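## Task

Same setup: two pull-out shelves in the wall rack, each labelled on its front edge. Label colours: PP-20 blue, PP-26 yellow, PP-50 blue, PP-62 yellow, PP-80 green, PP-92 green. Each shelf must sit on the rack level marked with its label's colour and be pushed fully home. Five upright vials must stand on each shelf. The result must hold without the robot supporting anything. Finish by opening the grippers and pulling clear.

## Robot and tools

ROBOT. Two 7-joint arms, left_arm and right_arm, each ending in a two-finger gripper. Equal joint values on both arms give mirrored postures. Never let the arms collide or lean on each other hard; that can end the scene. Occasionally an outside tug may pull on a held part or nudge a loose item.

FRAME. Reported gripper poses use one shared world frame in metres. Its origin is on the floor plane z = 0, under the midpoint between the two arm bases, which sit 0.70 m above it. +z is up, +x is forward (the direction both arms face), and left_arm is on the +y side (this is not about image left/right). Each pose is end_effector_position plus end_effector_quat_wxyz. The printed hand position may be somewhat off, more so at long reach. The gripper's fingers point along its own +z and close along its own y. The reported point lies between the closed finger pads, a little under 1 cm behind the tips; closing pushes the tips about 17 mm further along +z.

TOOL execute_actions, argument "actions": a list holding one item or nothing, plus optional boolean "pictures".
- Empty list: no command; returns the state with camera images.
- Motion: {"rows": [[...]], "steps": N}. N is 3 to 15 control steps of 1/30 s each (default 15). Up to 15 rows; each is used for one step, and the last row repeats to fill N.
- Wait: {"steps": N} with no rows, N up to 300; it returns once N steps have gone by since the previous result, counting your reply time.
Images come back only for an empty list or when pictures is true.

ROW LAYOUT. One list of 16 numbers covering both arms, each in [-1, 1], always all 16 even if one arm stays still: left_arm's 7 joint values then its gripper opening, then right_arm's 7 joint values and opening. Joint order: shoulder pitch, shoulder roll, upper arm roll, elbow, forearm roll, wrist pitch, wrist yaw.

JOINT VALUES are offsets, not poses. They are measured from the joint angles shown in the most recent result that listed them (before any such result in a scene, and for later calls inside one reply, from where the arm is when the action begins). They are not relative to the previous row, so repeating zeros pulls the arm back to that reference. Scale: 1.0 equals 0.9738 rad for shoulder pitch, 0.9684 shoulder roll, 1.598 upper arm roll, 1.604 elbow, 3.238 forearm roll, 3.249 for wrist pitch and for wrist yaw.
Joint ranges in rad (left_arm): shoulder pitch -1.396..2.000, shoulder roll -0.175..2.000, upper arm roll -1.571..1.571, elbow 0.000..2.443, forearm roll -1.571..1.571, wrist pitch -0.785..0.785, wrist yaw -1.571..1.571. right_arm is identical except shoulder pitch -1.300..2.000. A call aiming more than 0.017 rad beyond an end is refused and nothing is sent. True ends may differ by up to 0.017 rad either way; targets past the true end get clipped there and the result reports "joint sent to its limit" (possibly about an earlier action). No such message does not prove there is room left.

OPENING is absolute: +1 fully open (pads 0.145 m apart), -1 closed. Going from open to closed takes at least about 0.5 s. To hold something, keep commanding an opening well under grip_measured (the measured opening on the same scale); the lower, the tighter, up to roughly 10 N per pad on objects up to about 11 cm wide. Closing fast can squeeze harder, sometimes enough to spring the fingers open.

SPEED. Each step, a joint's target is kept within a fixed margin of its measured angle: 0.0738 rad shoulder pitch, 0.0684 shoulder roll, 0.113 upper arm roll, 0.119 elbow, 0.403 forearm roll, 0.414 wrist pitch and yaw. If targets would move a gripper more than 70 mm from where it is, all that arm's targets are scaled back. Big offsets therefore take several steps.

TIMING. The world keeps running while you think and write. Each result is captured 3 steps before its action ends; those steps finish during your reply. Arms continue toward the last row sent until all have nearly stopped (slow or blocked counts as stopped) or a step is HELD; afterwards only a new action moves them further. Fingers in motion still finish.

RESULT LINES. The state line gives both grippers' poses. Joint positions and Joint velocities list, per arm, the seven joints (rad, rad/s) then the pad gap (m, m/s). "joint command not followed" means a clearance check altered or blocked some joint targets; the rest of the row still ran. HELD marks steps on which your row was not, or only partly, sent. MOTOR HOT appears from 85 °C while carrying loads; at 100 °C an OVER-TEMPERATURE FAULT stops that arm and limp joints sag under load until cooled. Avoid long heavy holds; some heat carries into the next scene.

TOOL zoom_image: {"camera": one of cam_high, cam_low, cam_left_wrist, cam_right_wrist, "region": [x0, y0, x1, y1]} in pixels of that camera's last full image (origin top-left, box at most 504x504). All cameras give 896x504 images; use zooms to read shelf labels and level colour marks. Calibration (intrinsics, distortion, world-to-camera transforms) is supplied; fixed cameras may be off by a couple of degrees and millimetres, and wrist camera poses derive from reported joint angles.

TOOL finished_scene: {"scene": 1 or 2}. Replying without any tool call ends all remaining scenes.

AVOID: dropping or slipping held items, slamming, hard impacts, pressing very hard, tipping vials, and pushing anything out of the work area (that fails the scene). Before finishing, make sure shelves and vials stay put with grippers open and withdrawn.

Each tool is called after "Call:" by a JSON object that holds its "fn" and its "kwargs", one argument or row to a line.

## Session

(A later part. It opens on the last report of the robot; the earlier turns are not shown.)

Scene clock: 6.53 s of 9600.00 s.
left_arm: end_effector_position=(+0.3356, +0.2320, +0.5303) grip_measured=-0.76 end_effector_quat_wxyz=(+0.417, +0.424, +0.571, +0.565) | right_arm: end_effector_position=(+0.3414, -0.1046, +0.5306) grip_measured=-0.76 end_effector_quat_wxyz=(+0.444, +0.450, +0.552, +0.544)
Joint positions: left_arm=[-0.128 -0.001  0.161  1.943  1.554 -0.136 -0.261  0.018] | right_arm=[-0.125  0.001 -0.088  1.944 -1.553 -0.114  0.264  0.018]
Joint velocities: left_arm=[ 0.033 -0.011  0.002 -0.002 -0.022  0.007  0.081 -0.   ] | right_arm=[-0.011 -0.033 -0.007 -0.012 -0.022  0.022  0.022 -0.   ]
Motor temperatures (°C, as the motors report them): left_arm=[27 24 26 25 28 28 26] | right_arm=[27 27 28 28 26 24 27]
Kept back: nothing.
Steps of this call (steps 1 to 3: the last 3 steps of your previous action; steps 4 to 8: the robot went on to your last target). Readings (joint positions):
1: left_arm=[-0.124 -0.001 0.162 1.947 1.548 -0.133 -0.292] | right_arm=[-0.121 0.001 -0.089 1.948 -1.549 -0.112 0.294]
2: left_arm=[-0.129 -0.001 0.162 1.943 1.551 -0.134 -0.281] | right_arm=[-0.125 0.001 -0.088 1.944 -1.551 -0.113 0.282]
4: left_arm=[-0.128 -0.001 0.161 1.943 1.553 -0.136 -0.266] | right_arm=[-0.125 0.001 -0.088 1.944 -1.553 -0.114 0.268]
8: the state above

Call:
{"fn": "execute_actions", "kwargs": {
  "actions": [
    {"rows":[[0.004,0,0,0,0,0,0.012,-1,0.004,0,0,0,0,0,-0.012,-1],[0.003,0,0,-0.006,0.001,0,0.02,-1,0.003,0,0,-0.006,-0.001,0,-0.02,-1],[0.002,0,-0.001,-0.018,0.002,-0.001,0.029,-1,0.002,0,0.001,-0.018,-0.002,0,-0.029,-1],[0,0,-0.001,-0.034,0.003,-0.001,0.04,-1,0,0,0.001,-0.034,-0.003,0,-0.04,-1],[-0.002,0,-0.002,-0.052,0.004,-0.002,0.051,-1,-0.002,0,0.002,-0.052,-0.004,0,-0.051,-1],[-0.004,0,-0.003,-0.071,0.005,-0.002,0.062,-1,-0.004,0,0.002,-0.071,-0.004,0,-0.062,-1],[-0.006,0,-0.004,-0.092,0.005,-0.003,0.073,-1,-0.006,0,0.003,-0.092,-0.004,-0.001,-0.073,-1],[-0.008,0,-0.004,-0.113,0.005,-0.003,0.083,-1,-0.007,0,0.003,-0.113,-0.004,-0.001,-0.083,-1],[-0.01,0,-0.005,-0.132,0.005,-0.003,0.092,-1,-0.008,0,0.004,-0.131,-0.004,-0.001,-0.092,-1],[-0.012,0,-0.006,-0.149,0.005,-0.004,0.099,-1,-0.009,0,0.004,-0.148,-0.004,-0.001,-0.1,-1],[-0.013,0,-0.006,-0.164,0.005,-0.004,0.104,-1,-0.01,0,0.005,-0.163,-0.004,-0.001,-0.105,-1],[-0.014,0,-0.007,-0.175,0.005,-0.004,0.107,-1,-0.011,0,0.005,-0.174,-0.004,-0.001,-0.109,-1],[-0.015,0,-0.007,-0.183,0.005,-0.004,0.108,-1,-0.012,0,0.005,-0.181,-0.004,-0.001,-0.11,-1],[-0.015,0,-0.007,-0.187,0.005,-0.004,0.108,-1,-0.012,0,0.005,-0.185,-0.004,-0.001,-0.11,-1]]}
  ]
}}

Call:
{"fn": "execute_actions", "kwargs": {
  "actions": [
    {"steps":8}
  ],
  "pictures": true
}}

Scene clock: 7.33 s of 9600.00 s.
left_arm: end_effector_position=(+0.3390, +0.2321, +0.4720) grip_measured=-0.76 end_effector_quat_wxyz=(+0.416, +0.425, +0.560, +0.577) | right_arm: end_effector_position=(+0.3445, -0.1053, +0.4680) grip_measured=-0.76 end_effector_quat_wxyz=(+0.440, +0.455, +0.545, +0.549)
Joint positions: left_arm=[-0.141 -0.002  0.152  1.665  1.572 -0.146  0.053  0.018] | right_arm=[-0.141  0.002 -0.082  1.662 -1.566 -0.118 -0.038  0.018]
Joint velocities: left_arm=[-0.121  0.011 -0.017 -0.408 -0.066 -0.081  0.3   -0.001] | right_arm=[ 0.011  0.011  0.002 -0.403 -0.022 -0.022 -0.271  0.   ]
Motor temperatures (°C, as the motors report them): left_arm=[27 24 26 25 28 28 26] | right_arm=[27 27 28 28 26 24 27]
Steps of this call (steps 1 to 12: the robot went on to your last target; steps 13 to 24: the first 12 steps of this action). Readings (joint positions):
13: left_arm=[-0.128 -0.001 0.161 1.942 1.555 -0.136 -0.253] | right_arm=[-0.125 0.001 -0.088 1.944 -1.554 -0.114 0.256]
14: left_arm=[-0.127 -0.001 0.161 1.938 1.557 -0.136 -0.233] | right_arm=[-0.125 0.001 -0.088 1.939 -1.556 -0.115 0.238]
16: left_arm=[-0.126 -0.001 0.161 1.898 1.562 -0.136 -0.175] | right_arm=[-0.124 0.001 -0.088 1.897 -1.561 -0.115 0.182]
20: left_arm=[-0.135 -0.001 0.156 1.766 1.572 -0.142 -0.046] | right_arm=[-0.135 0.001 -0.085 1.765 -1.566 -0.116 0.056]
24: the state above

Scene clock: 7.60 s of 9600.00 s.
left_arm: end_effector_position=(+0.3383, +0.2320, +0.4673) grip_measured=-0.76 end_effector_quat_wxyz=(+0.415, +0.426, +0.558, +0.578) | right_arm: end_effector_position=(+0.3436, -0.1055, +0.4632) grip_measured=-0.76 end_effector_quat_wxyz=(+0.440, +0.456, +0.544, +0.550)
Joint positions: left_arm=[-0.143 -0.002  0.152  1.642  1.572 -0.146  0.08   0.018] | right_arm=[-0.144  0.002 -0.082  1.642 -1.566 -0.118 -0.062  0.018]
Joint velocities: left_arm=[-0.033  0.011 -0.002 -0.017 -0.066 -0.022  0.007  0.   ] | right_arm=[-0.033  0.011 -0.007 -0.017 -0.051  0.007  0.022 -0.   ]
Motor temperatures (°C, as the motors report them): left_arm=[27 24 26 25 28 28 26] | right_arm=[27 27 28 28 26 24 27]
Kept back: nothing.
Steps of this call (steps 1 to 3: the last 3 steps of your previous action; steps 4 to 8: the robot went on to your last target). Readings (joint positions):
1: left_arm=[-0.142 -0.002 0.152 1.651 1.572 -0.146 0.063] | right_arm=[-0.143 0.002 -0.082 1.650 -1.566 -0.118 -0.048]
2: left_arm=[-0.143 -0.002 0.152 1.644 1.572 -0.146 0.069] | right_arm=[-0.144 0.002 -0.082 1.643 -1.566 -0.118 -0.053]
4: left_arm=[-0.143 -0.002 0.152 1.642 1.572 -0.146 0.076] | right_arm=[-0.144 0.002 -0.082 1.642 -1.566 -0.118 -0.060]
8: the state above
camera_calibration (this result's frames):
cam_left_wrist: T_world_to_cam=[[-0.335199, -0.13252, 0.932781, -0.295276], [0.131717, -0.986927, -0.0928791, 0.239717], [0.932895, 0.0917298, 0.348272, -0.443199], [0, 0, 0, 1]] pos_world=[0.282907, 0.238108, 0.452046]
cam_right_wrist: T_world_to_cam=[[0.348741, 0.023968, 0.936912, -0.549377], [0.0363072, -0.999268, 0.0120488, -0.111043], [0.936515, 0.0298147, -0.349356, -0.104816], [0, 0, 0, 1]] pos_world=[0.293784, -0.0946693, 0.479438]

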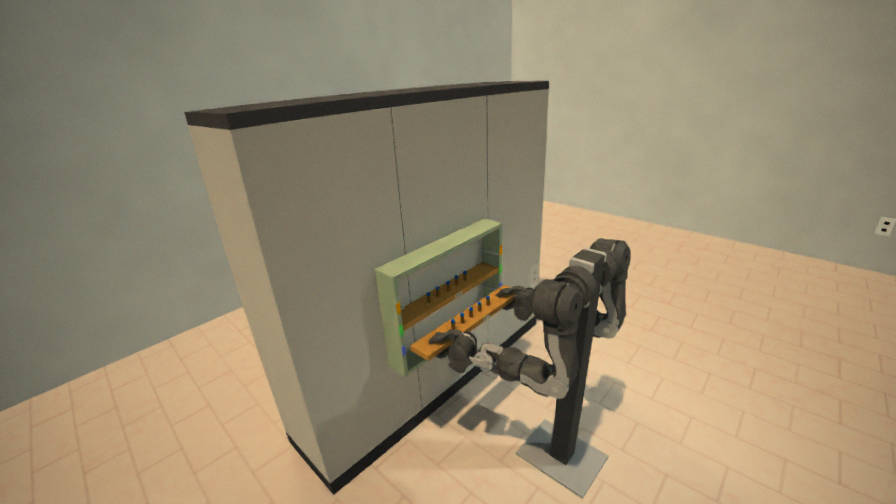

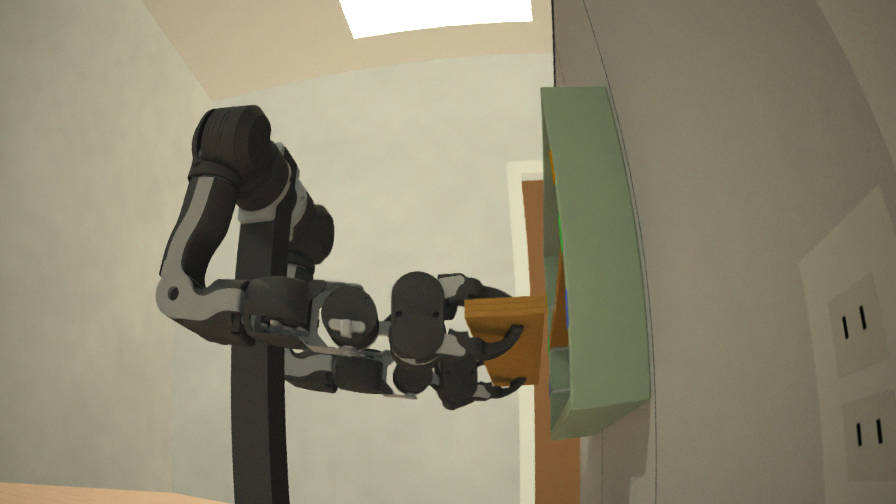

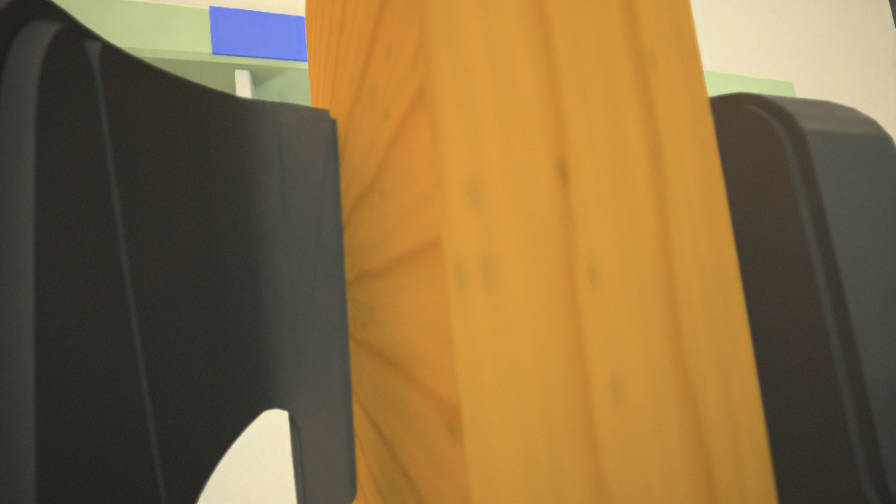

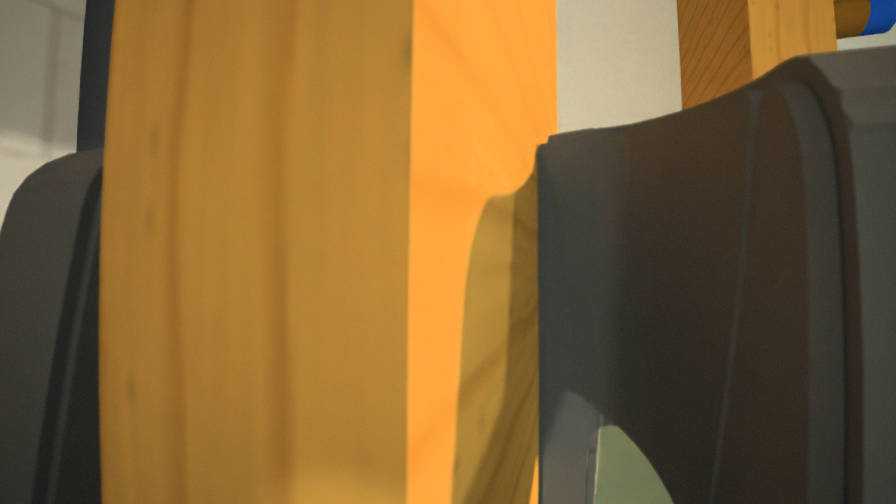

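Call:
{"fn": "execute_actions", "kwargs": {
  "actions": [
    {"rows":[[0.007,0,0,-0.002,0,0,0.003,-1,0.013,0,0,0,0,0,-0.011,-1],[0.016,0,0,-0.008,0,0,0.003,-1,0.022,0,0,-0.006,0,0,-0.011,-1],[0.03,0,0,-0.017,0,0,0.003,-1,0.036,0,0,-0.015,0,0,-0.011,-1],[0.048,0,0,-0.029,0,0,0.003,-1,0.054,0,0,-0.027,0,0,-0.011,-1],[0.069,0,0,-0.042,0,0,0.003,-1,0.075,0,0,-0.04,0,0,-0.011,-1],[0.092,0,0,-0.057,0,0,0.003,-1,0.098,0,0,-0.055,0,0,-0.011,-1],[0.118,0,0,-0.073,0,0,0.004,-1,0.123,0,0,-0.072,0,0,-0.011,-1],[0.143,0,0,-0.09,0,0,0.004,-1,0.148,0,0,-0.088,0,0,-0.011,-1],[0.166,0,0,-0.105,0,0,0.004,-1,0.171,0,0,-0.103,0,0,-0.011,-1],[0.187,0,0,-0.118,0,0,0.004,-1,0.192,0,0,-0.117,0,0,-0.011,-1],[0.206,0,0,-0.13,0,0,0.004,-1,0.21,0,0,-0.129,0,0,-0.011,-1],[0.22,0,0,-0.139,0,0,0.004,-1,0.224,0,0,-0.138,0,0,-0.011,-1],[0.229,0,0,-0.145,0,0,0.004,-1,0.233,0,0,-0.144,0,0,-0.011,-1],[0.234,0,0,-0.148,0,0,0.004,-1,0.238,0,0,-0.147,0,0,-0.011,-1]]}
  ]
}}

Call:
{"fn": "execute_actions", "kwargs": {
  "actions": [
    {"rows":[[0.01,0,0,-0.003,0,0,0.005,-1,0.01,0,0,-0.003,0,0,-0.006,-1],[0.02,0,0.001,-0.012,0,0,0.007,-1,0.02,0,0,-0.012,0,0,-0.008,-1],[0.035,0,0.001,-0.024,-0.001,0,0.009,-1,0.035,0,-0.001,-0.024,0,0,-0.01,-1],[0.055,0,0.002,-0.041,-0.002,0,0.012,-1,0.055,0,-0.001,-0.041,0,0,-0.013,-1],[0.078,0,0.003,-0.06,-0.003,0,0.015,-1,0.078,0,-0.002,-0.06,0,0,-0.016,-1],[0.103,0,0.005,-0.081,-0.003,0,0.018,-1,0.103,0,-0.002,-0.081,0,0,-0.019,-1],[0.131,0,0.006,-0.104,-0.004,0,0.021,-1,0.131,0,-0.003,-0.104,0,0,-0.022,-1],[0.158,0,0.007,-0.128,-0.005,0,0.024,-1,0.158,0,-0.004,-0.128,0,0,-0.025,-1],[0.184,0,0.009,-0.149,-0.006,0,0.027,-1,0.184,0,-0.004,-0.149,0,0,-0.028,-1],[0.206,0,0.01,-0.168,-0.007,0,0.029,-1,0.206,0,-0.005,-0.168,0.001,0,-0.03,-1],[0.226,0,0.011,-0.184,-0.008,0,0.031,-1,0.226,0,-0.005,-0.184,0.001,0,-0.032,-1],[0.241,0,0.011,-0.197,-0.008,0,0.032,-1,0.241,0,-0.006,-0.197,0.001,0,-0.033,-1],[0.251,0,0.012,-0.205,-0.009,0,0.032,-1,0.251,0,-0.006,-0.205,0.001,0,-0.033,-1],[0.256,0,0.012,-0.21,-0.009,0,0.032,-1,0.256,0,-0.006,-0.21,0.001,0,-0.033,-1]]}
  ]
}}

Call:
{"fn": "execute_actions", "kwargs": {
  "actions": [
    {"steps":8}
  ],
  "pictures": true
}}

Scene clock: 8.47 s of 9600.00 s.
left_arm: end_effector_position=(+0.3846, +0.2320, +0.4613) grip_measured=-0.76 end_effector_quat_wxyz=(+0.421, +0.419, +0.568, +0.569) | right_arm: end_effector_position=(+0.3904, -0.1062, +0.4612) grip_measured=-0.76 end_effector_quat_wxyz=(+0.447, +0.449, +0.546, +0.548)
Joint positions: left_arm=[ 0.069 -0.002  0.152  1.421  1.571 -0.148  0.085  0.018] | right_arm=[ 0.07   0.003 -0.082  1.421 -1.566 -0.118 -0.08   0.018]
Joint velocities: left_arm=[ 0.407 -0.033  0.002 -0.354 -0.007 -0.007  0.007 -0.   ] | right_arm=[ 0.407 -0.011  0.012 -0.349 -0.037  0.007  0.037 -0.001]
Motor temperatures (°C, as the motors report them): left_arm=[27 24 26 25 28 28 26] | right_arm=[27 27 28 28 26 24 28]
Steps of this call (steps 1 to 14: the robot went on to your last target; steps 15 to 26: the first 12 steps of this action). Readings (joint positions):
15: left_arm=[-0.141 -0.002 0.152 1.642 1.572 -0.146 0.080] | right_arm=[-0.143 0.002 -0.082 1.640 -1.566 -0.118 -0.065]
16: left_arm=[-0.133 -0.002 0.152 1.635 1.572 -0.146 0.081] | right_arm=[-0.136 0.003 -0.082 1.632 -1.566 -0.119 -0.067]
18: left_arm=[-0.100 -0.002 0.152 1.601 1.572 -0.146 0.083] | right_arm=[-0.102 0.003 -0.082 1.598 -1.566 -0.119 -0.071]
22: left_arm=[-0.007 -0.002 0.152 1.502 1.572 -0.147 0.086] | right_arm=[-0.007 0.003 -0.082 1.502 -1.566 -0.118 -0.077]
26: the state above

Scene clock: 8.97 s of 9600.00 s.
left_arm: end_effector_position=(+0.4348, +0.2324, +0.4522) grip_measured=-0.76 end_effector_quat_wxyz=(+0.420, +0.418, +0.571, +0.568) | right_arm: end_effector_position=(+0.4413, -0.1072, +0.4537) grip_measured=-0.76 end_effector_quat_wxyz=(+0.450, +0.446, +0.549, +0.545)
Joint positions: left_arm=[ 0.314 -0.002  0.168  1.093  1.547 -0.149  0.169  0.018] | right_arm=[ 0.316  0.004 -0.089  1.093 -1.566 -0.117 -0.164  0.018]
Joint velocities: left_arm=[ 0.341  0.011  0.022 -0.471 -0.051 -0.022  0.125  0.   ] | right_arm=[ 0.341  0.011  0.002 -0.462  0.007  0.051 -0.007 -0.   ]
Motor temperatures (°C, as the motors report them): left_arm=[27 24 26 25 28 28 26] | right_arm=[27 27 28 28 26 24 28]
Steps of this call (steps 1 to 3: the last 3 steps of your previous action; steps 4 to 15: the first 12 steps of this action, its rows measured from where the robot was after step 3). Readings (joint positions):
3: left_arm=[0.083 -0.002 0.152 1.406 1.570 -0.148 0.085] | right_arm=[0.085 0.003 -0.082 1.406 -1.566 -0.117 -0.081]
4: left_arm=[0.085 -0.002 0.152 1.403 1.570 -0.149 0.086] | right_arm=[0.086 0.004 -0.082 1.403 -1.566 -0.117 -0.081]
5: left_arm=[0.093 -0.002 0.152 1.390 1.569 -0.149 0.091] | right_arm=[0.093 0.004 -0.082 1.391 -1.566 -0.117 -0.084]
7: left_arm=[0.127 -0.002 0.153 1.343 1.565 -0.149 0.101] | right_arm=[0.128 0.004 -0.082 1.343 -1.566 -0.117 -0.095]
11: left_arm=[0.232 -0.002 0.162 1.205 1.557 -0.149 0.137] | right_arm=[0.234 0.004 -0.086 1.206 -1.566 -0.117 -0.132]
15: the state above

Scene clock: 9.23 s of 9600.00 s.
left_arm: end_effector_position=(+0.4380, +0.2322, +0.4522) grip_measured=-0.76 end_effector_quat_wxyz=(+0.420, +0.418, +0.571, +0.569) | right_arm: end_effector_position=(+0.4442, -0.1076, +0.4536) grip_measured=-0.76 end_effector_quat_wxyz=(+0.451, +0.446, +0.548, +0.545)
Joint positions: left_arm=[ 0.33  -0.002  0.17   1.07   1.544 -0.149  0.176  0.018] | right_arm=[ 0.331  0.004 -0.089  1.071 -1.566 -0.117 -0.173  0.018]
Joint velocities: left_arm=[ 0.011  0.011  0.007  0.017  0.022 -0.007 -0.139  0.   ] | right_arm=[-0.055 -0.011 -0.002 -0.007 -0.095 -0.037 -0.007  0.   ]
Motor temperatures (°C, as the motors report them): left_arm=[27 24 26 25 28 28 26] | right_arm=[27 27 28 28 26 24 28]
Kept back: nothing.
Steps of this call (steps 1 to 3: the last 3 steps of your previous action; steps 4 to 8: the robot went on to your last target). Readings (joint positions):
1: left_arm=[0.325 -0.002 0.169 1.079 1.545 -0.149 0.172] | right_arm=[0.326 0.004 -0.089 1.080 -1.566 -0.117 -0.168]
2: left_arm=[0.330 -0.002 0.170 1.072 1.544 -0.149 0.174] | right_arm=[0.331 0.004 -0.089 1.072 -1.566 -0.117 -0.170]
4: left_arm=[0.330 -0.002 0.170 1.070 1.544 -0.149 0.176] | right_arm=[0.331 0.004 -0.089 1.071 -1.566 -0.117 -0.173]
8: the state above
camera_calibration (this result's frames):
cam_left_wrist: T_world_to_cam=[[-0.330535, -0.101622, 0.938307, -0.259422], [0.137086, -0.988812, -0.0588012, 0.208025], [0.933785, 0.109193, 0.340768, -0.532005], [0, 0, 0, 1]] pos_world=[0.382513, 0.237426, 0.436939]
cam_right_wrist: T_world_to_cam=[[0.334331, 0.0499128, 0.941133, -0.568217], [0.0340514, -0.998584, 0.0408632, -0.128673], [0.94184, 0.0183851, -0.335557, -0.212224], [0, 0, 0, 1]] pos_world=[0.394235, -0.096228, 0.468812]

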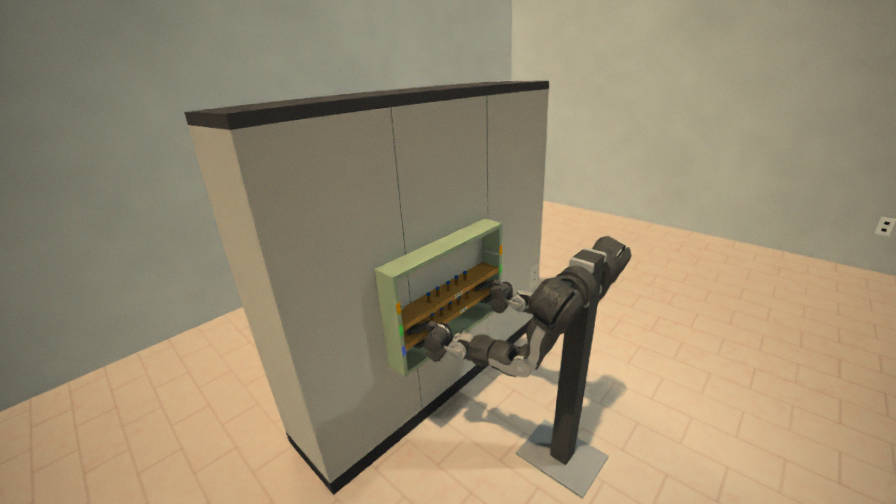

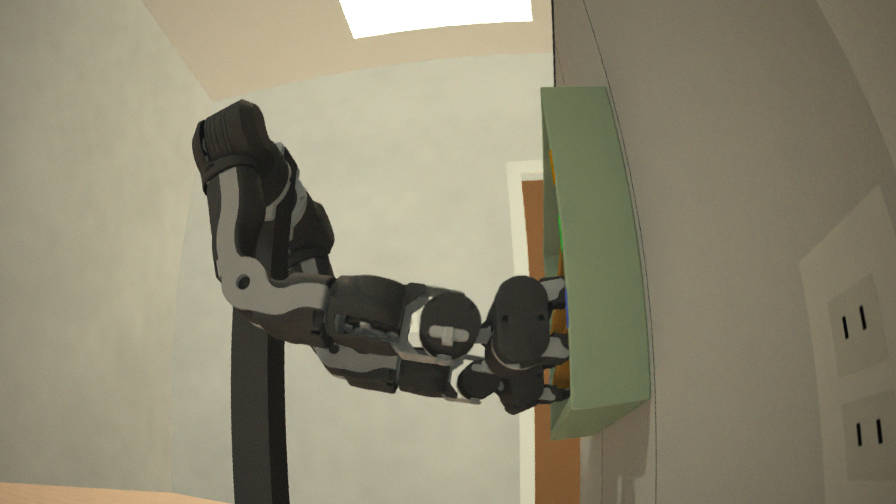

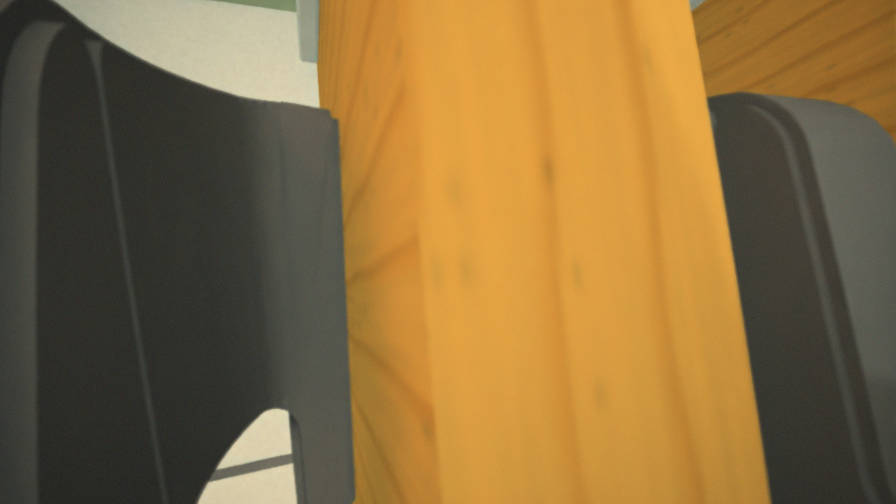

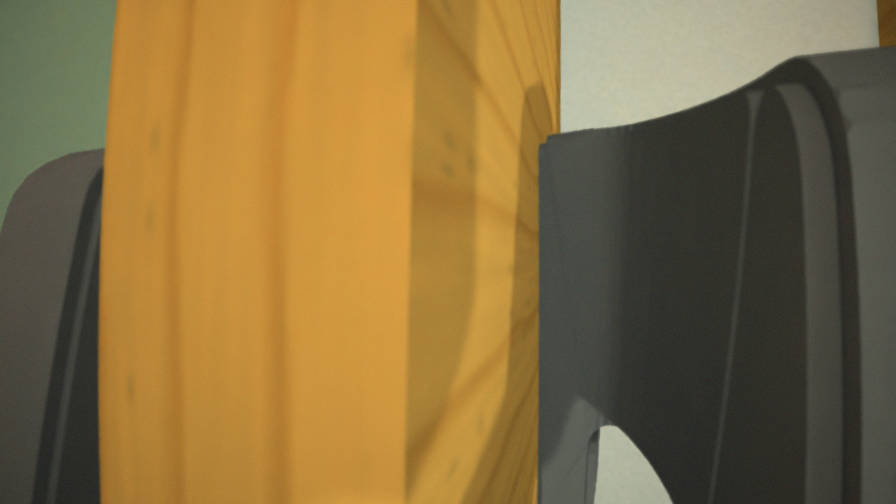

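Call:
{"fn": "execute_actions", "kwargs": {
  "actions": [
    {"rows":[[0,0,0,0,0,0,0,-0.8,0,0,0,0,0,0,0,-0.8],[0,0,0,0,0,0,0,-0.74,0,0,0,0,0,0,0,-0.74],[0,0,0,0,0,0,0,-0.68,0,0,0,0,0,0,0,-0.68],[0,0,0,0,0,0,0,-0.6,0,0,0,0,0,0,0,-0.6],[0,0,0,0,0,0,0,-0.52,0,0,0,0,0,0,0,-0.52],[-0.015,0,0,0.01,0,0,0,-0.52,-0.015,0,0,0.01,0,0,0,-0.52],[-0.045,0,-0.002,0.031,0.001,0,-0.002,-0.52,-0.045,0,0.001,0.031,0,0,0.002,-0.52],[-0.09,0,-0.003,0.062,0.002,0,-0.004,-0.52,-0.09,0,0.002,0.062,0,0,0.004,-0.52],[-0.135,0,-0.005,0.093,0.003,0,-0.006,-0.52,-0.135,0,0.002,0.093,0,0,0.006,-0.52],[-0.18,0,-0.006,0.123,0.004,0,-0.008,-0.52,-0.18,0,0.003,0.123,0,0,0.008,-0.52],[-0.225,0,-0.008,0.154,0.005,0,-0.01,-0.52,-0.225,0,0.004,0.154,0,0,0.01,-0.52],[-0.27,0,-0.009,0.185,0.006,0,-0.012,-0.52,-0.27,0,0.005,0.185,0,0,0.012,-0.52],[-0.315,0,-0.011,0.216,0.007,0,-0.014,-0.52,-0.315,0,0.005,0.216,0,0,0.014,-0.52],[-0.345,0,-0.012,0.236,0.008,0,-0.015,-0.52,-0.345,0,0.006,0.236,0,0,0.015,-0.52],[-0.359,0,-0.012,0.246,0.008,0,-0.015,-0.52,-0.359,0,0.006,0.246,0,0,0.015,-0.52]]}
  ]
}}

Call:
{"fn": "execute_actions", "kwargs": {
  "actions": [
    {"rows":[[-0.01,0,0,0.007,0,0,0,-0.52,-0.01,0,0,0.007,0,-0.05,0,-0.52],[-0.01,0,0,0.007,0,0,0,-0.52,-0.01,0,0,0.007,0,-0.1,0,-0.52],[-0.01,0,0,0.007,0,0,0,-0.52,-0.01,0,0,0.007,0,-0.15,0,-0.52],[-0.01,0,0,0.007,0,0,0,-0.52,-0.01,0,0,0.007,0,-0.19,0,-0.52]],"steps":13}
  ],
  "pictures": true
}}

Scene clock: 10.10 s of 9600.00 s.
left_arm: end_effector_position=(+0.3809, +0.2335, +0.4442) grip_measured=-0.52 end_effector_quat_wxyz=(+0.411, +0.427, +0.566, +0.573) | right_arm: end_effector_position=(+0.3866, -0.1065, +0.4433) grip_measured=-0.52 end_effector_quat_wxyz=(+0.442, +0.454, +0.546, +0.547)
Joint positions: left_arm=[ 0.062 -0.002  0.158  1.354  1.559 -0.148  0.149  0.036] | right_arm=[ 0.061  0.004 -0.083  1.354 -1.566 -0.116 -0.145  0.036]
Joint velocities: left_arm=[-1.154 -0.011 -0.046  1.287  0.051 -0.007 -0.11  -0.   ] | right_arm=[-1.198 -0.055  0.056  1.253  0.037 -0.051  0.037 -0.   ]
Motor temperatures (°C, as the motors report them): left_arm=[27 24 26 26 28 28 26] | right_arm=[27 27 28 28 26 24 28]
Steps of this call (steps 1 to 14: the robot went on to your last target; steps 15 to 26: the first 12 steps of this action). Readings (joint positions):
15: left_arm=[0.330 -0.002 0.170 1.070 1.544 -0.149 0.176] | right_arm=[0.331 0.004 -0.089 1.071 -1.566 -0.117 -0.172]
16: left_arm=[0.330 -0.002 0.170 1.070 1.544 -0.149 0.176] | right_arm=[0.331 0.004 -0.089 1.071 -1.566 -0.117 -0.172]
18: left_arm=[0.330 -0.002 0.170 1.070 1.544 -0.149 0.176] | right_arm=[0.331 0.004 -0.089 1.071 -1.566 -0.117 -0.172]
22: left_arm=[0.256 -0.002 0.165 1.166 1.546 -0.148 0.170] | right_arm=[0.260 0.004 -0.087 1.169 -1.565 -0.117 -0.168]
26: the state above

Scene clock: 10.53 s of 9600.00 s.
left_arm: end_effector_position=(+0.3602, +0.2327, +0.4493) grip_measured=-0.52 end_effector_quat_wxyz=(+0.412, +0.427, +0.562, +0.576) | right_arm: end_effector_position=(+0.3207, -0.0198, +0.4566) grip_measured=-0.52 end_effector_quat_wxyz=(+0.240, +0.288, +0.630, +0.680)
Joint positions: left_arm=[-0.036 -0.001  0.153  1.47   1.566 -0.148  0.137  0.036] | right_arm=[-0.032  0.003 -0.084  1.474 -1.566 -0.728 -0.134  0.036]
Joint velocities: left_arm=[-0.011 -0.033 -0.002 -0.012 -0.11   0.022 -0.007  0.   ] | right_arm=[-0.099  0.011 -0.017  0.007 -0.037 -0.051 -0.022 -0.   ]
Motor temperatures (°C, as the motors report them): left_arm=[27 24 26 26 28 28 26] | right_arm=[27 27 28 29 26 24 28]
Steps of this call (steps 1 to 3: the last 3 steps of your previous action; steps 4 to 13: the first 10 steps of this action, its rows measured from where the robot was after step 3). Readings (joint positions):
3: left_arm=[-0.024 -0.001 0.153 1.462 1.566 -0.148 0.137] | right_arm=[-0.023 0.004 -0.082 1.463 -1.566 -0.116 -0.134]
4: left_arm=[-0.032 -0.001 0.153 1.468 1.566 -0.148 0.137] | right_arm=[-0.028 0.007 -0.079 1.471 -1.566 -0.182 -0.134]
5: left_arm=[-0.036 -0.001 0.153 1.470 1.566 -0.148 0.137] | right_arm=[-0.030 0.008 -0.078 1.474 -1.566 -0.294 -0.134]
7: left_arm=[-0.036 -0.001 0.153 1.470 1.566 -0.148 0.137] | right_arm=[-0.031 0.005 -0.081 1.474 -1.566 -0.569 -0.134]
11: left_arm=[-0.036 -0.001 0.153 1.470 1.566 -0.148 0.137] | right_arm=[-0.032 0.003 -0.084 1.474 -1.566 -0.721 -0.134]
13: the state above
camera_calibration (this result's frames):
cam_left_wrist: T_world_to_cam=[[-0.325997, -0.130737, 0.936287, -0.27633], [0.133652, -0.986818, -0.0912571, 0.234344], [0.935875, 0.0953875, 0.339173, -0.45518], [0, 0, 0, 1]] pos_world=[0.304588, 0.238547, 0.434495]
cam_right_wrist: T_world_to_cam=[[0.286729, 0.14222, 0.947397, -0.519875], [0.59885, -0.798506, -0.0613724, -0.167365], [0.747773, 0.584946, -0.314123, -0.0328168], [0, 0, 0, 1]] pos_world=[0.273829, -0.0405094, 0.471948]

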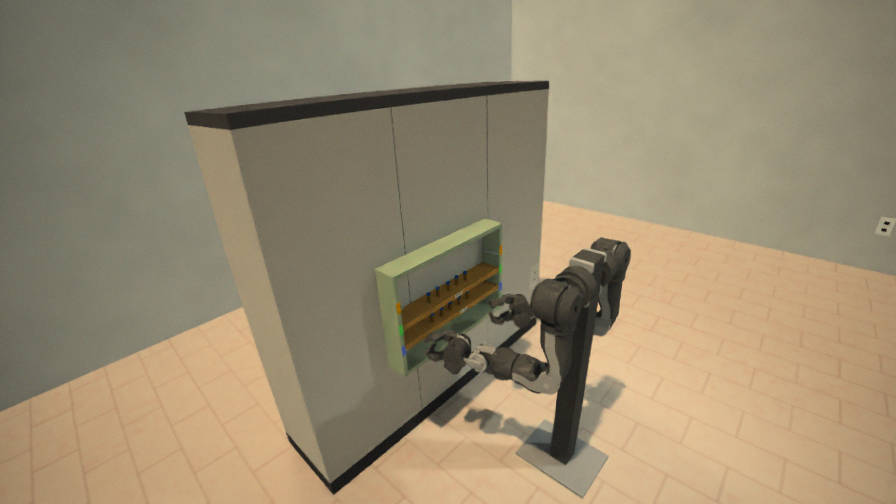

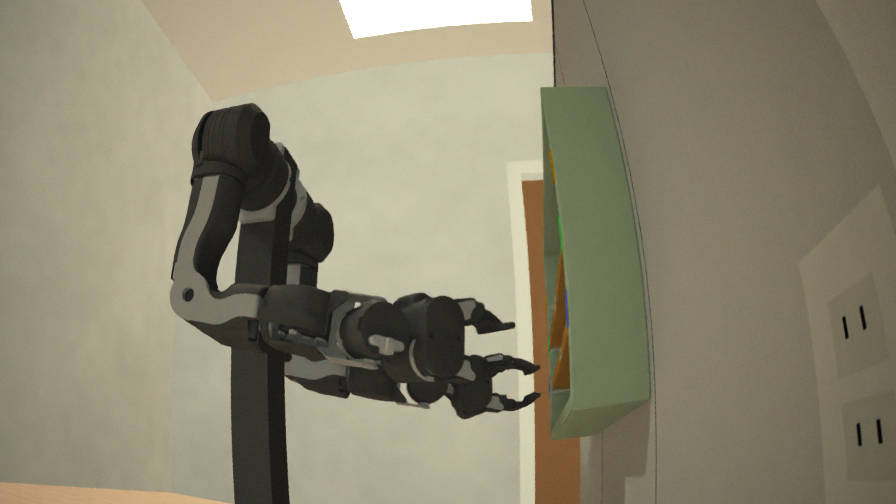

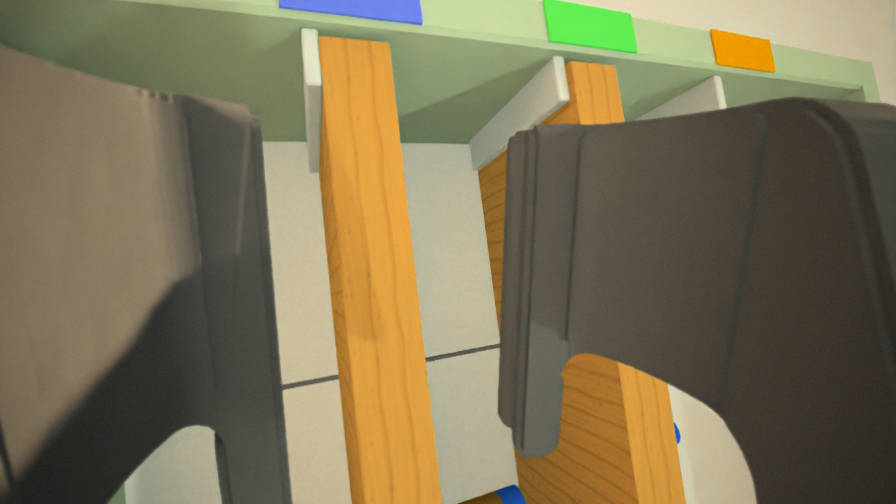

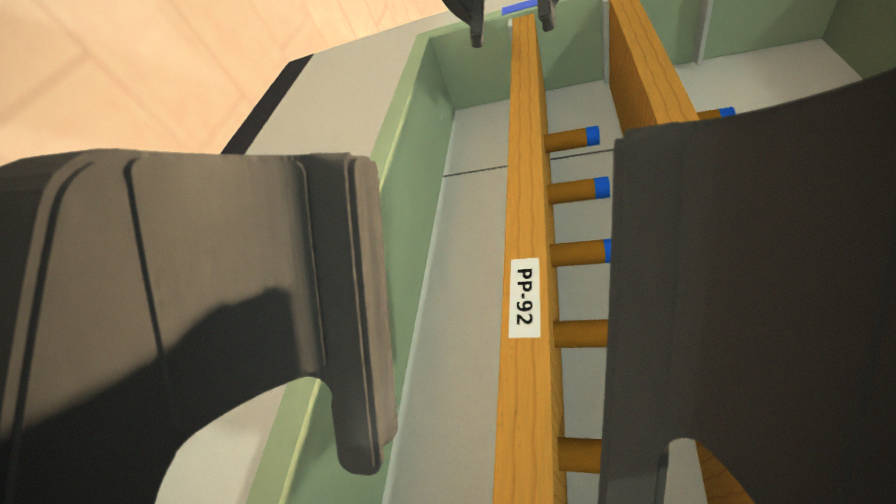

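Call:
{"fn": "execute_actions", "kwargs": {
  "actions": [
    {"rows":[[0,0,0,0.015,0,0,-0.01,-0.52,0,0,0,0.015,0,0.02,0.01,-0.52],[-0.002,0,0,0.04,0,0,-0.025,-0.52,-0.002,0,0,0.04,0,0.04,0.025,-0.52],[-0.004,0,0,0.075,-0.002,0,-0.04,-0.52,-0.005,0,0,0.075,0.002,0.07,0.04,-0.52],[-0.006,0,0.001,0.11,-0.003,0.001,-0.058,-0.52,-0.007,0,0,0.11,0.003,0.1,0.058,-0.52],[-0.007,0,0.001,0.145,-0.004,0.001,-0.075,-0.52,-0.01,-0.002,0,0.145,0.004,0.13,0.075,-0.52],[-0.009,0,0.002,0.18,-0.005,0.002,-0.09,-0.52,-0.012,-0.003,0,0.18,0.005,0.155,0.09,-0.52],[-0.01,0,0.002,0.21,-0.006,0.002,-0.102,-0.52,-0.014,-0.003,0,0.21,0.005,0.175,0.102,-0.52],[-0.011,0,0.002,0.234,-0.0065,0.002,-0.111,-0.52,-0.015,-0.003,0,0.232,0.005,0.189,0.11,-0.52]],"steps":12}
  ]
}}

Call:
{"fn": "execute_actions", "kwargs": {
  "actions": [
    {"steps":7}
  ]
}}

Scene clock: 11.07 s of 9600.00 s.
left_arm: end_effector_position=(+0.3542, +0.2322, +0.5409) grip_measured=-0.52 end_effector_quat_wxyz=(+0.434, +0.404, +0.553, +0.585) | right_arm: end_effector_position=(+0.3588, -0.0993, +0.5415) grip_measured=-0.52 end_effector_quat_wxyz=(+0.455, +0.420, +0.541, +0.569)
Joint positions: left_arm=[-0.041 -0.001  0.154  1.858  1.547 -0.145 -0.186  0.036] | right_arm=[-0.039  0.    -0.083  1.859 -1.55  -0.153  0.187  0.036]
Joint velocities: left_arm=[ 0.033 -0.011 -0.012  0.037 -0.051  0.051 -0.33   0.   ] | right_arm=[-0.033 -0.077  0.007 -0.007 -0.022  0.74   0.33  -0.   ]
Motor temperatures (°C, as the motors report them): left_arm=[27 24 26 26 28 28 26] | right_arm=[27 27 28 29 26 24 28]
Steps of this call (steps 1 to 3: the last 3 steps of your previous action; steps 4 to 7: the robot went on to your last target; steps 8 to 16: the first 9 steps of this action). Readings (joint positions):
8: left_arm=[-0.037 -0.001 0.153 1.480 1.567 -0.148 0.123] | right_arm=[-0.034 0.003 -0.084 1.485 -1.566 -0.705 -0.120]
9: left_arm=[-0.042 -0.002 0.153 1.514 1.567 -0.148 0.092] | right_arm=[-0.039 0.003 -0.084 1.520 -1.566 -0.659 -0.089]
11: left_arm=[-0.046 -0.002 0.153 1.633 1.562 -0.148 0.007] | right_arm=[-0.043 0.003 -0.085 1.639 -1.562 -0.508 -0.004]
15: left_arm=[-0.042 -0.001 0.154 1.843 1.549 -0.145 -0.169] | right_arm=[-0.041 0.000 -0.083 1.846 -1.551 -0.189 0.170]
16: the state above

Scene clock: 11.30 s of 9600.00 s.
left_arm: end_effector_position=(+0.3539, +0.2323, +0.5287) grip_measured=-0.52 end_effector_quat_wxyz=(+0.423, +0.416, +0.567, +0.572) | right_arm: end_effector_position=(+0.3594, -0.1048, +0.5293) grip_measured=-0.52 end_effector_quat_wxyz=(+0.450, +0.443, +0.545, +0.551)
Joint positions: left_arm=[-0.048 -0.001  0.154  1.845  1.546 -0.145 -0.218  0.036] | right_arm=[-0.048  0.    -0.083  1.847 -1.55  -0.117  0.217  0.036]
Joint velocities: left_arm=[-0.033 -0.099  0.007 -0.002  0.007  0.022 -0.095  0.   ] | right_arm=[-0.077  0.033  0.002  0.002 -0.007  0.022  0.022  0.   ]
Motor temperatures (°C, as the motors report them): left_arm=[27 24 26 26 28 28 26] | right_arm=[27 27 28 29 26 24 28]
Kept back: nothing.
Steps of this call (steps 1 to 3: the last 3 steps of your previous action; steps 4 to 7: the robot went on to your last target). Readings (joint positions):
1: left_arm=[-0.041 -0.001 0.154 1.853 1.546 -0.145 -0.199] | right_arm=[-0.041 0.000 -0.083 1.854 -1.550 -0.135 0.199]
2: left_arm=[-0.045 -0.001 0.154 1.847 1.546 -0.145 -0.209] | right_arm=[-0.044 0.000 -0.083 1.848 -1.550 -0.126 0.209]
4: left_arm=[-0.048 -0.001 0.154 1.845 1.546 -0.145 -0.217] | right_arm=[-0.048 0.000 -0.083 1.847 -1.550 -0.119 0.217]
7: the state above

Call:
{"fn": "execute_actions", "kwargs": {
  "actions": [
    {"rows":[[0.015,0,0,-0.009,0,0,0,-0.52,0.015,0,0,-0.009,0,0,0,-0.52],[0.045,0,0,-0.027,-0.002,0,0,-0.52,0.045,0,0,-0.027,0.001,0,0,-0.52],[0.085,0,0,-0.052,-0.004,0,0,-0.52,0.085,0,0,-0.052,0.002,0,0,-0.52],[0.13,0,0,-0.081,-0.006,0,0.001,-0.52,0.13,0,0,-0.081,0.003,0,-0.001,-0.52],[0.178,0,-0.001,-0.113,-0.008,0,0.003,-0.52,0.178,0,0.001,-0.113,0.004,0,-0.003,-0.52],[0.225,0,-0.001,-0.146,-0.01,0,0.006,-0.52,0.225,0,0.001,-0.146,0.005,0,-0.006,-0.52],[0.27,0,-0.002,-0.179,-0.012,0,0.009,-0.52,0.27,0,0.002,-0.179,0.006,0,-0.009,-0.52],[0.31,0,-0.002,-0.209,-0.014,0,0.011,-0.52,0.31,0,0.002,-0.209,0.007,0,-0.011,-0.52],[0.34,0,-0.002,-0.232,-0.015,0,0.013,-0.52,0.34,0,0.002,-0.232,0.008,0,-0.013,-0.52],[0.357,0,-0.002,-0.245,-0.015,0,0.013,-0.52,0.357,0,0.002,-0.245,0.008,0,-0.013,-0.52],[0.357,0,-0.002,-0.245,-0.015,0,0.013,-0.6,0.357,0,0.002,-0.245,0.008,0,-0.013,-0.6],[0.357,0,-0.002,-0.245,-0.015,0,0.013,-0.68,0.357,0,0.002,-0.245,0.008,0,-0.013,-0.68],[0.357,0,-0.002,-0.245,-0.015,0,0.013,-0.76,0.357,0,0.002,-0.245,0.008,0,-0.013,-0.76],[0.357,0,-0.002,-0.245,-0.015,0,0.013,-0.86,0.357,0,0.002,-0.245,0.008,0,-0.013,-0.86],[0.357,0,-0.002,-0.245,-0.015,0,0.013,-1,0.357,0,0.002,-0.245,0.008,0,-0.013,-1]]}
  ]
}}

Call:
{"fn": "execute_actions", "kwargs": {
  "actions": [
    {"steps":8}
  ]
}}

Scene clock: 12.07 s of 9600.00 s.
left_arm: end_effector_position=(+0.4322, +0.2325, +0.5272) grip_measured=-0.68 end_effector_quat_wxyz=(+0.421, +0.419, +0.570, +0.569) | right_arm: end_effector_position=(+0.4379, -0.1048, +0.5303) grip_measured=-0.68 end_effector_quat_wxyz=(+0.450, +0.444, +0.546, +0.550)
Joint positions: left_arm=[ 0.304 -0.001  0.152  1.452  1.5   -0.145 -0.183  0.024] | right_arm=[ 0.305  0.    -0.081  1.455 -1.526 -0.117  0.181  0.024]
Joint velocities: left_arm=[-0.143  0.011 -0.002 -0.007 -0.037  0.022  0.007 -0.022] | right_arm=[-0.143 -0.033 -0.017 -0.007 -0.007 -0.095  0.037 -0.022]
Motor temperatures (°C, as the motors report them): left_arm=[27 24 26 26 28 28 26] | right_arm=[27 27 28 29 26 24 28]
Steps of this call (steps 1 to 11: the robot went on to your last target; steps 12 to 23: the first 12 steps of this action). Readings (joint positions):
12: left_arm=[-0.041 -0.001 0.154 1.838 1.546 -0.145 -0.218] | right_arm=[-0.041 0.000 -0.083 1.840 -1.550 -0.117 0.217]
13: left_arm=[-0.016 -0.001 0.154 1.811 1.544 -0.145 -0.218] | right_arm=[-0.017 0.000 -0.083 1.814 -1.549 -0.117 0.217]
15: left_arm=[0.075 -0.001 0.154 1.721 1.535 -0.145 -0.218] | right_arm=[0.075 0.000 -0.083 1.724 -1.545 -0.117 0.217]
19: left_arm=[0.256 -0.001 0.153 1.518 1.510 -0.145 -0.195] | right_arm=[0.257 0.000 -0.082 1.520 -1.532 -0.117 0.193]
23: the state above

Scene clock: 12.33 s of 9600.00 s.
left_arm: end_effector_position=(+0.4319, +0.2326, +0.5269) grip_measured=-0.76 end_effector_quat_wxyz=(+0.421, +0.419, +0.569, +0.569) | right_arm: end_effector_position=(+0.4371, -0.1049, +0.5281) grip_measured=-0.76 end_effector_quat_wxyz=(+0.449, +0.445, +0.547, +0.548)
Joint positions: left_arm=[ 0.302 -0.001  0.152  1.452  1.5   -0.145 -0.18   0.018] | right_arm=[ 0.3    0.    -0.081  1.455 -1.528 -0.117  0.18   0.018]
Joint velocities: left_arm=[-0.033  0.011  0.002 -0.007  0.022 -0.066 -0.051  0.   ] | right_arm=[ 0.143  0.011  0.002  0.002 -0.022  0.007 -0.037 -0.   ]
Motor temperatures (°C, as the motors report them): left_arm=[27 24 26 26 28 28 26] | right_arm=[27 27 28 29 26 24 28]
Kept back: nothing.
Steps of this call (steps 1 to 3: the last 3 steps of your previous action; steps 4 to 8: the robot went on to your last target). Readings (joint positions):
1: left_arm=[0.302 -0.001 0.152 1.452 1.500 -0.145 -0.180] | right_arm=[0.302 0.000 -0.081 1.455 -1.526 -0.117 0.182]
2: left_arm=[0.302 -0.001 0.152 1.452 1.500 -0.145 -0.180] | right_arm=[0.300 0.000 -0.081 1.455 -1.527 -0.117 0.180]
4: left_arm=[0.302 -0.001 0.152 1.452 1.500 -0.145 -0.180] | right_arm=[0.300 0.000 -0.081 1.455 -1.528 -0.117 0.180]
8: the state above

Call:
{"fn": "execute_actions", "kwargs": {
  "actions": [
    {"rows":[[0,0,0,0.008,0,0,0,-1,0,0,0,0.008,0,0,0,-1],[-0.009,0,0,0.016,0,0,-0.001,-1,-0.009,0,0,0.016,0,0,0.001,-1],[-0.022,0,0,0.027,0.001,0,-0.003,-1,-0.022,0,0,0.027,0,0,0.003,-1],[-0.04,0,0,0.042,0.001,0,-0.006,-1,-0.04,0,0,0.042,0,0,0.006,-1],[-0.06,0,0,0.058,0.002,0,-0.008,-1,-0.06,0,0,0.058,0,0,0.008,-1],[-0.083,0,0,0.076,0.002,0,-0.011,-1,-0.083,0,0,0.076,-0.001,0,0.011,-1],[-0.108,0,0,0.096,0.003,0.001,-0.013,-1,-0.108,0,0,0.096,-0.001,0,0.013,-1],[-0.132,0,0,0.115,0.004,0.001,-0.015,-1,-0.132,0,0,0.115,-0.001,0,0.015,-1],[-0.155,0,0,0.133,0.004,0.001,-0.017,-1,-0.155,0,0,0.133,-0.001,0.001,0.017,-1],[-0.175,0,0,0.149,0.005,0.001,-0.018,-1,-0.175,0,0,0.149,-0.002,0.001,0.018,-1],[-0.193,0,0,0.163,0.005,0.001,-0.02,-1,-0.193,0,0,0.163,-0.002,0.001,0.02,-1],[-0.206,0,0,0.174,0.006,0.001,-0.021,-1,-0.206,0,0,0.174,-0.002,0.001,0.021,-1],[-0.215,0,0,0.181,0.006,0.001,-0.021,-1,-0.215,0,0,0.181,-0.002,0.001,0.021,-1],[-0.22,0,0,0.185,0.006,0.001,-0.021,-1,-0.22,0,0,0.185,-0.002,0.001,0.021,-1]]}
  ]
}}

Call:
{"fn": "execute_actions", "kwargs": {
  "actions": [
    {"rows":[[0,0,0,0.006,0,0,0.002,-1,0,0,0,0.006,0,0,-0.002,-1],[-0.008,0,0,0.012,0.001,0,0.002,-1,-0.008,0,0,0.012,0,0,-0.002,-1],[-0.021,0,0.001,0.019,0.001,0,0.002,-1,-0.021,0,0,0.019,-0.001,0,-0.002,-1],[-0.038,0,0.001,0.029,0.002,0,0.002,-1,-0.038,0,-0.001,0.029,-0.001,0,-0.002,-1],[-0.057,0,0.002,0.041,0.003,0,0.002,-1,-0.057,0,-0.001,0.041,-0.002,0,-0.002,-1],[-0.078,0,0.002,0.053,0.004,0,0.003,-1,-0.078,0,-0.001,0.053,-0.002,0,-0.003,-1],[-0.101,0,0.003,0.067,0.006,0,0.003,-1,-0.101,0,-0.002,0.067,-0.003,0,-0.003,-1],[-0.125,0,0.004,0.081,0.007,0,0.003,-1,-0.125,0,-0.002,0.081,-0.003,0,-0.003,-1],[-0.146,0,0.004,0.093,0.008,0,0.003,-1,-0.146,0,-0.002,0.093,-0.004,0,-0.003,-1],[-0.165,0,0.005,0.105,0.009,0,0.003,-1,-0.165,0,-0.003,0.105,-0.004,0,-0.003,-1],[-0.182,0,0.005,0.115,0.01,0,0.003,-1,-0.182,0,-0.003,0.115,-0.005,0,-0.003,-1],[-0.195,0,0.006,0.122,0.01,0,0.003,-1,-0.195,0,-0.003,0.122,-0.005,0,-0.003,-1],[-0.203,0,0.006,0.127,0.011,0,0.003,-1,-0.203,0,-0.003,0.127,-0.005,0,-0.003,-1],[-0.208,0,0.006,0.13,0.011,0,0.003,-1,-0.208,0,-0.003,0.13,-0.005,0,-0.003,-1]]}
  ]
}}

Call:
{"fn": "execute_actions", "kwargs": {
  "actions": [
    {"steps":6}
  ]
}}

Scene clock: 13.20 s of 9600.00 s.
left_arm: end_effector_position=(+0.3850, +0.2321, +0.5329) grip_measured=-0.76 end_effector_quat_wxyz=(+0.421, +0.419, +0.568, +0.570) | right_arm: end_effector_position=(+0.3901, -0.1044, +0.5335) grip_measured=-0.76 end_effector_quat_wxyz=(+0.448, +0.445, +0.548, +0.549)
Joint positions: left_arm=[ 0.098 -0.002  0.152  1.723  1.519 -0.139 -0.248  0.018] | right_arm=[ 0.098  0.    -0.081  1.725 -1.535 -0.119  0.25   0.018]
Joint velocities: left_arm=[-0.231  0.033 -0.007  0.471  0.007  0.022 -0.081  0.   ] | right_arm=[-0.407  0.033  0.007  0.452 -0.051 -0.037  0.066  0.   ]
Motor temperatures (°C, as the motors report them): left_arm=[27 24 26 26 28 28 26] | right_arm=[27 27 28 29 26 24 28]
Steps of this call (steps 1 to 14: the robot went on to your last target; steps 15 to 26: the first 12 steps of this action). Readings (joint positions):
15: left_arm=[0.301 -0.001 0.152 1.456 1.500 -0.145 -0.181] | right_arm=[0.300 0.000 -0.081 1.458 -1.529 -0.117 0.182]
16: left_arm=[0.295 -0.001 0.152 1.466 1.501 -0.144 -0.185] | right_arm=[0.295 0.000 -0.081 1.469 -1.530 -0.117 0.186]
18: left_arm=[0.264 -0.001 0.152 1.510 1.504 -0.144 -0.195] | right_arm=[0.264 0.000 -0.081 1.513 -1.530 -0.118 0.197]
22: left_arm=[0.169 -0.002 0.152 1.625 1.512 -0.141 -0.226] | right_arm=[0.169 0.000 -0.081 1.628 -1.533 -0.119 0.228]
26: the state above

Scene clock: 13.70 s of 9600.00 s.
left_arm: end_effector_position=(+0.3398, +0.2311, +0.5334) grip_measured=-0.76 end_effector_quat_wxyz=(+0.421, +0.421, +0.568, +0.568) | right_arm: end_effector_position=(+0.3448, -0.1045, +0.5336) grip_measured=-0.76 end_effector_quat_wxyz=(+0.447, +0.445, +0.550, +0.548)
Joint positions: left_arm=[-0.107 -0.002  0.157  1.93   1.551 -0.138 -0.255  0.018] | right_arm=[-0.108  0.    -0.085  1.933 -1.552 -0.12   0.257  0.018]
Joint velocities: left_arm=[-0.319 -0.011  0.022  0.291 -0.007 -0.125 -0.022 -0.   ] | right_arm=[-0.319 -0.055 -0.022  0.31   0.022 -0.007  0.007  0.   ]
Motor temperatures (°C, as the motors report them): left_arm=[27 24 26 26 28 28 26] | right_arm=[27 27 28 29 26 24 28]
Steps of this call (steps 1 to 3: the last 3 steps of your previous action; steps 4 to 15: the first 12 steps of this action, its rows measured from where the robot was after step 3). Readings (joint positions):
3: left_arm=[0.085 -0.002 0.152 1.743 1.520 -0.139 -0.252] | right_arm=[0.084 0.000 -0.081 1.745 -1.536 -0.119 0.254]
4: left_arm=[0.084 -0.002 0.152 1.743 1.521 -0.138 -0.252] | right_arm=[0.083 0.000 -0.081 1.746 -1.537 -0.119 0.254]
5: left_arm=[0.079 -0.002 0.152 1.750 1.523 -0.138 -0.253] | right_arm=[0.079 0.000 -0.081 1.753 -1.538 -0.119 0.255]
7: left_arm=[0.050 -0.002 0.152 1.781 1.526 -0.138 -0.253] | right_arm=[0.049 0.000 -0.081 1.783 -1.540 -0.119 0.255]
11: left_arm=[-0.039 -0.002 0.154 1.860 1.539 -0.138 -0.255] | right_arm=[-0.039 0.000 -0.083 1.864 -1.546 -0.119 0.257]
15: the state above

Scene clock: 13.90 s of 9600.00 s.
left_arm: end_effector_position=(+0.3370, +0.2310, +0.5335) grip_measured=-0.76 end_effector_quat_wxyz=(+0.422, +0.421, +0.569, +0.567) | right_arm: end_effector_position=(+0.3419, -0.1044, +0.5339) grip_measured=-0.76 end_effector_quat_wxyz=(+0.447, +0.445, +0.550, +0.548)
Joint positions: left_arm=[-0.121 -0.002  0.158  1.943  1.555 -0.138 -0.255  0.018] | right_arm=[-0.121  0.    -0.086  1.946 -1.554 -0.12   0.257  0.018]
Joint velocities: left_arm=[-0.011  0.011  0.002  0.002  0.022  0.037 -0.051 -0.   ] | right_arm=[-0.033  0.033 -0.022  0.007 -0.037 -0.007 -0.007  0.   ]
Motor temperatures (°C, as the motors report them): left_arm=[27 24 26 26 28 28 26] | right_arm=[27 27 28 29 26 24 28]
Kept back: nothing.
Steps of this call (steps 1 to 3: the last 3 steps of your previous action; steps 4 to 6: the robot went on to your last target). Readings (joint positions):
1: left_arm=[-0.116 -0.002 0.158 1.938 1.553 -0.138 -0.255] | right_arm=[-0.116 0.000 -0.086 1.941 -1.553 -0.120 0.257]
2: left_arm=[-0.120 -0.002 0.158 1.942 1.554 -0.138 -0.255] | right_arm=[-0.121 0.000 -0.086 1.945 -1.553 -0.120 0.257]
4: left_arm=[-0.121 -0.002 0.158 1.943 1.555 -0.138 -0.255] | right_arm=[-0.121 0.000 -0.086 1.946 -1.554 -0.120 0.257]
6: the state above

Call:
{"fn": "execute_actions", "kwargs": {
  "actions": [
    {"rows":[[0.008,0,0,0.006,0,0,-0.008,-1,0.008,0,0,0.006,0,0,0.008,-1],[0.016,0,0.001,0.012,-0.002,0.001,-0.017,-1,0.016,0,0,0.012,0.001,0.001,0.017,-1],[0.028,0,0.001,0.02,-0.004,0.003,-0.027,-1,0.028,0,-0.001,0.02,0.003,0.002,0.027,-1],[0.044,0,0.002,0.03,-0.006,0.004,-0.039,-1,0.044,0,-0.001,0.03,0.005,0.003,0.039,-1],[0.062,0,0.003,0.042,-0.008,0.006,-0.052,-1,0.062,0,-0.002,0.042,0.006,0.004,0.052,-1],[0.082,0,0.004,0.055,-0.011,0.007,-0.065,-1,0.082,0,-0.002,0.055,0.008,0.005,0.065,-1],[0.104,0,0.006,0.069,-0.013,0.009,-0.078,-1,0.104,0,-0.003,0.069,0.01,0.006,0.078,-1],[0.127,0,0.007,0.083,-0.015,0.01,-0.09,-1,0.127,0,-0.004,0.083,0.012,0.007,0.09,-1],[0.147,0,0.008,0.096,-0.017,0.012,-0.101,-1,0.147,0,-0.004,0.096,0.013,0.008,0.101,-1],[0.165,0,0.009,0.108,-0.019,0.013,-0.109,-1,0.165,0,-0.005,0.108,0.015,0.009,0.109,-1],[0.181,0,0.01,0.118,-0.021,0.014,-0.115,-1,0.181,0,-0.005,0.118,0.016,0.01,0.115,-1],[0.193,0,0.011,0.126,-0.022,0.014,-0.119,-1,0.193,0,-0.006,0.126,0.017,0.01,0.119,-1],[0.201,0,0.012,0.131,-0.022,0.014,-0.121,-1,0.201,0,-0.006,0.131,0.017,0.01,0.121,-1],[0.205,0,0.012,0.134,-0.022,0.014,-0.121,-1,0.205,0,-0.006,0.134,0.017,0.01,0.121,-1]]}
  ]
}}

Call:
{"fn": "execute_actions", "kwargs": {
  "actions": [
    {"steps":8}
  ]
}}

Scene clock: 14.53 s of 9600.00 s.
left_arm: end_effector_position=(+0.3425, +0.2307, +0.6076) grip_measured=-0.76 end_effector_quat_wxyz=(+0.425, +0.416, +0.566, +0.570) | right_arm: end_effector_position=(+0.3472, -0.1042, +0.6088) grip_measured=-0.76 end_effector_quat_wxyz=(+0.451, +0.440, +0.547, +0.551)
Joint positions: left_arm=[ 0.064 -0.003  0.172  2.138  1.493 -0.096 -0.621  0.018] | right_arm=[ 0.064  0.    -0.094  2.142 -1.505 -0.094  0.623  0.018]
Joint velocities: left_arm=[ 0.275 -0.077  0.032  0.335 -0.139  0.051 -0.418  0.   ] | right_arm=[ 0.341 -0.011 -0.046  0.295  0.081  0.051  0.374 -0.   ]
Motor temperatures (°C, as the motors report them): left_arm=[27 24 26 26 28 28 27] | right_arm=[28 27 28 29 26 24 28]
Steps of this call (steps 1 to 7: the robot went on to your last target; steps 8 to 19: the first 12 steps of this action). Readings (joint positions):
8: left_arm=[-0.119 -0.002 0.158 1.944 1.555 -0.138 -0.268] | right_arm=[-0.120 0.000 -0.086 1.948 -1.554 -0.120 0.270]
9: left_arm=[-0.115 -0.002 0.158 1.947 1.552 -0.137 -0.293] | right_arm=[-0.115 0.000 -0.086 1.953 -1.554 -0.120 0.293]
11: left_arm=[-0.091 -0.003 0.159 1.972 1.543 -0.132 -0.358] | right_arm=[-0.090 0.000 -0.086 1.980 -1.547 -0.117 0.356]
15: left_arm=[-0.000 -0.003 0.167 2.066 1.515 -0.113 -0.506] | right_arm=[-0.000 0.000 -0.090 2.072 -1.524 -0.106 0.506]
19: the state above

Scene clock: 14.80 s of 9600.00 s.
left_arm: end_effector_position=(+0.3413, +0.2308, +0.6121) grip_measured=-0.76 end_effector_quat_wxyz=(+0.424, +0.417, +0.568, +0.569) | right_arm: end_effector_position=(+0.3463, -0.1039, +0.6137) grip_measured=-0.76 end_effector_quat_wxyz=(+0.450, +0.440, +0.549, +0.551)
Joint positions: left_arm=[ 0.077 -0.003  0.174  2.155  1.488 -0.092 -0.655  0.018] | right_arm=[ 0.077  0.    -0.095  2.158 -1.501 -0.092  0.655  0.018]
Joint velocities: left_arm=[-0.011  0.033 -0.017  0.002  0.022  0.022 -0.022  0.   ] | right_arm=[ 0.011  0.011 -0.017  0.002  0.007 -0.022  0.022  0.   ]
Motor temperatures (°C, as the motors report them): left_arm=[27 24 26 26 28 28 27] | right_arm=[28 27 28 29 26 24 28]
Kept back: nothing.
Steps of this call (steps 1 to 3: the last 3 steps of your previous action; steps 4 to 8: the robot went on to your last target). Readings (joint positions):
1: left_arm=[0.073 -0.003 0.174 2.148 1.490 -0.094 -0.635] | right_arm=[0.072 0.000 -0.094 2.151 -1.503 -0.093 0.636]
2: left_arm=[0.077 -0.003 0.174 2.154 1.490 -0.093 -0.641] | right_arm=[0.077 0.000 -0.095 2.157 -1.502 -0.093 0.643]
4: left_arm=[0.077 -0.003 0.174 2.155 1.489 -0.092 -0.651] | right_arm=[0.077 0.000 -0.095 2.158 -1.502 -0.092 0.652]
8: the state above


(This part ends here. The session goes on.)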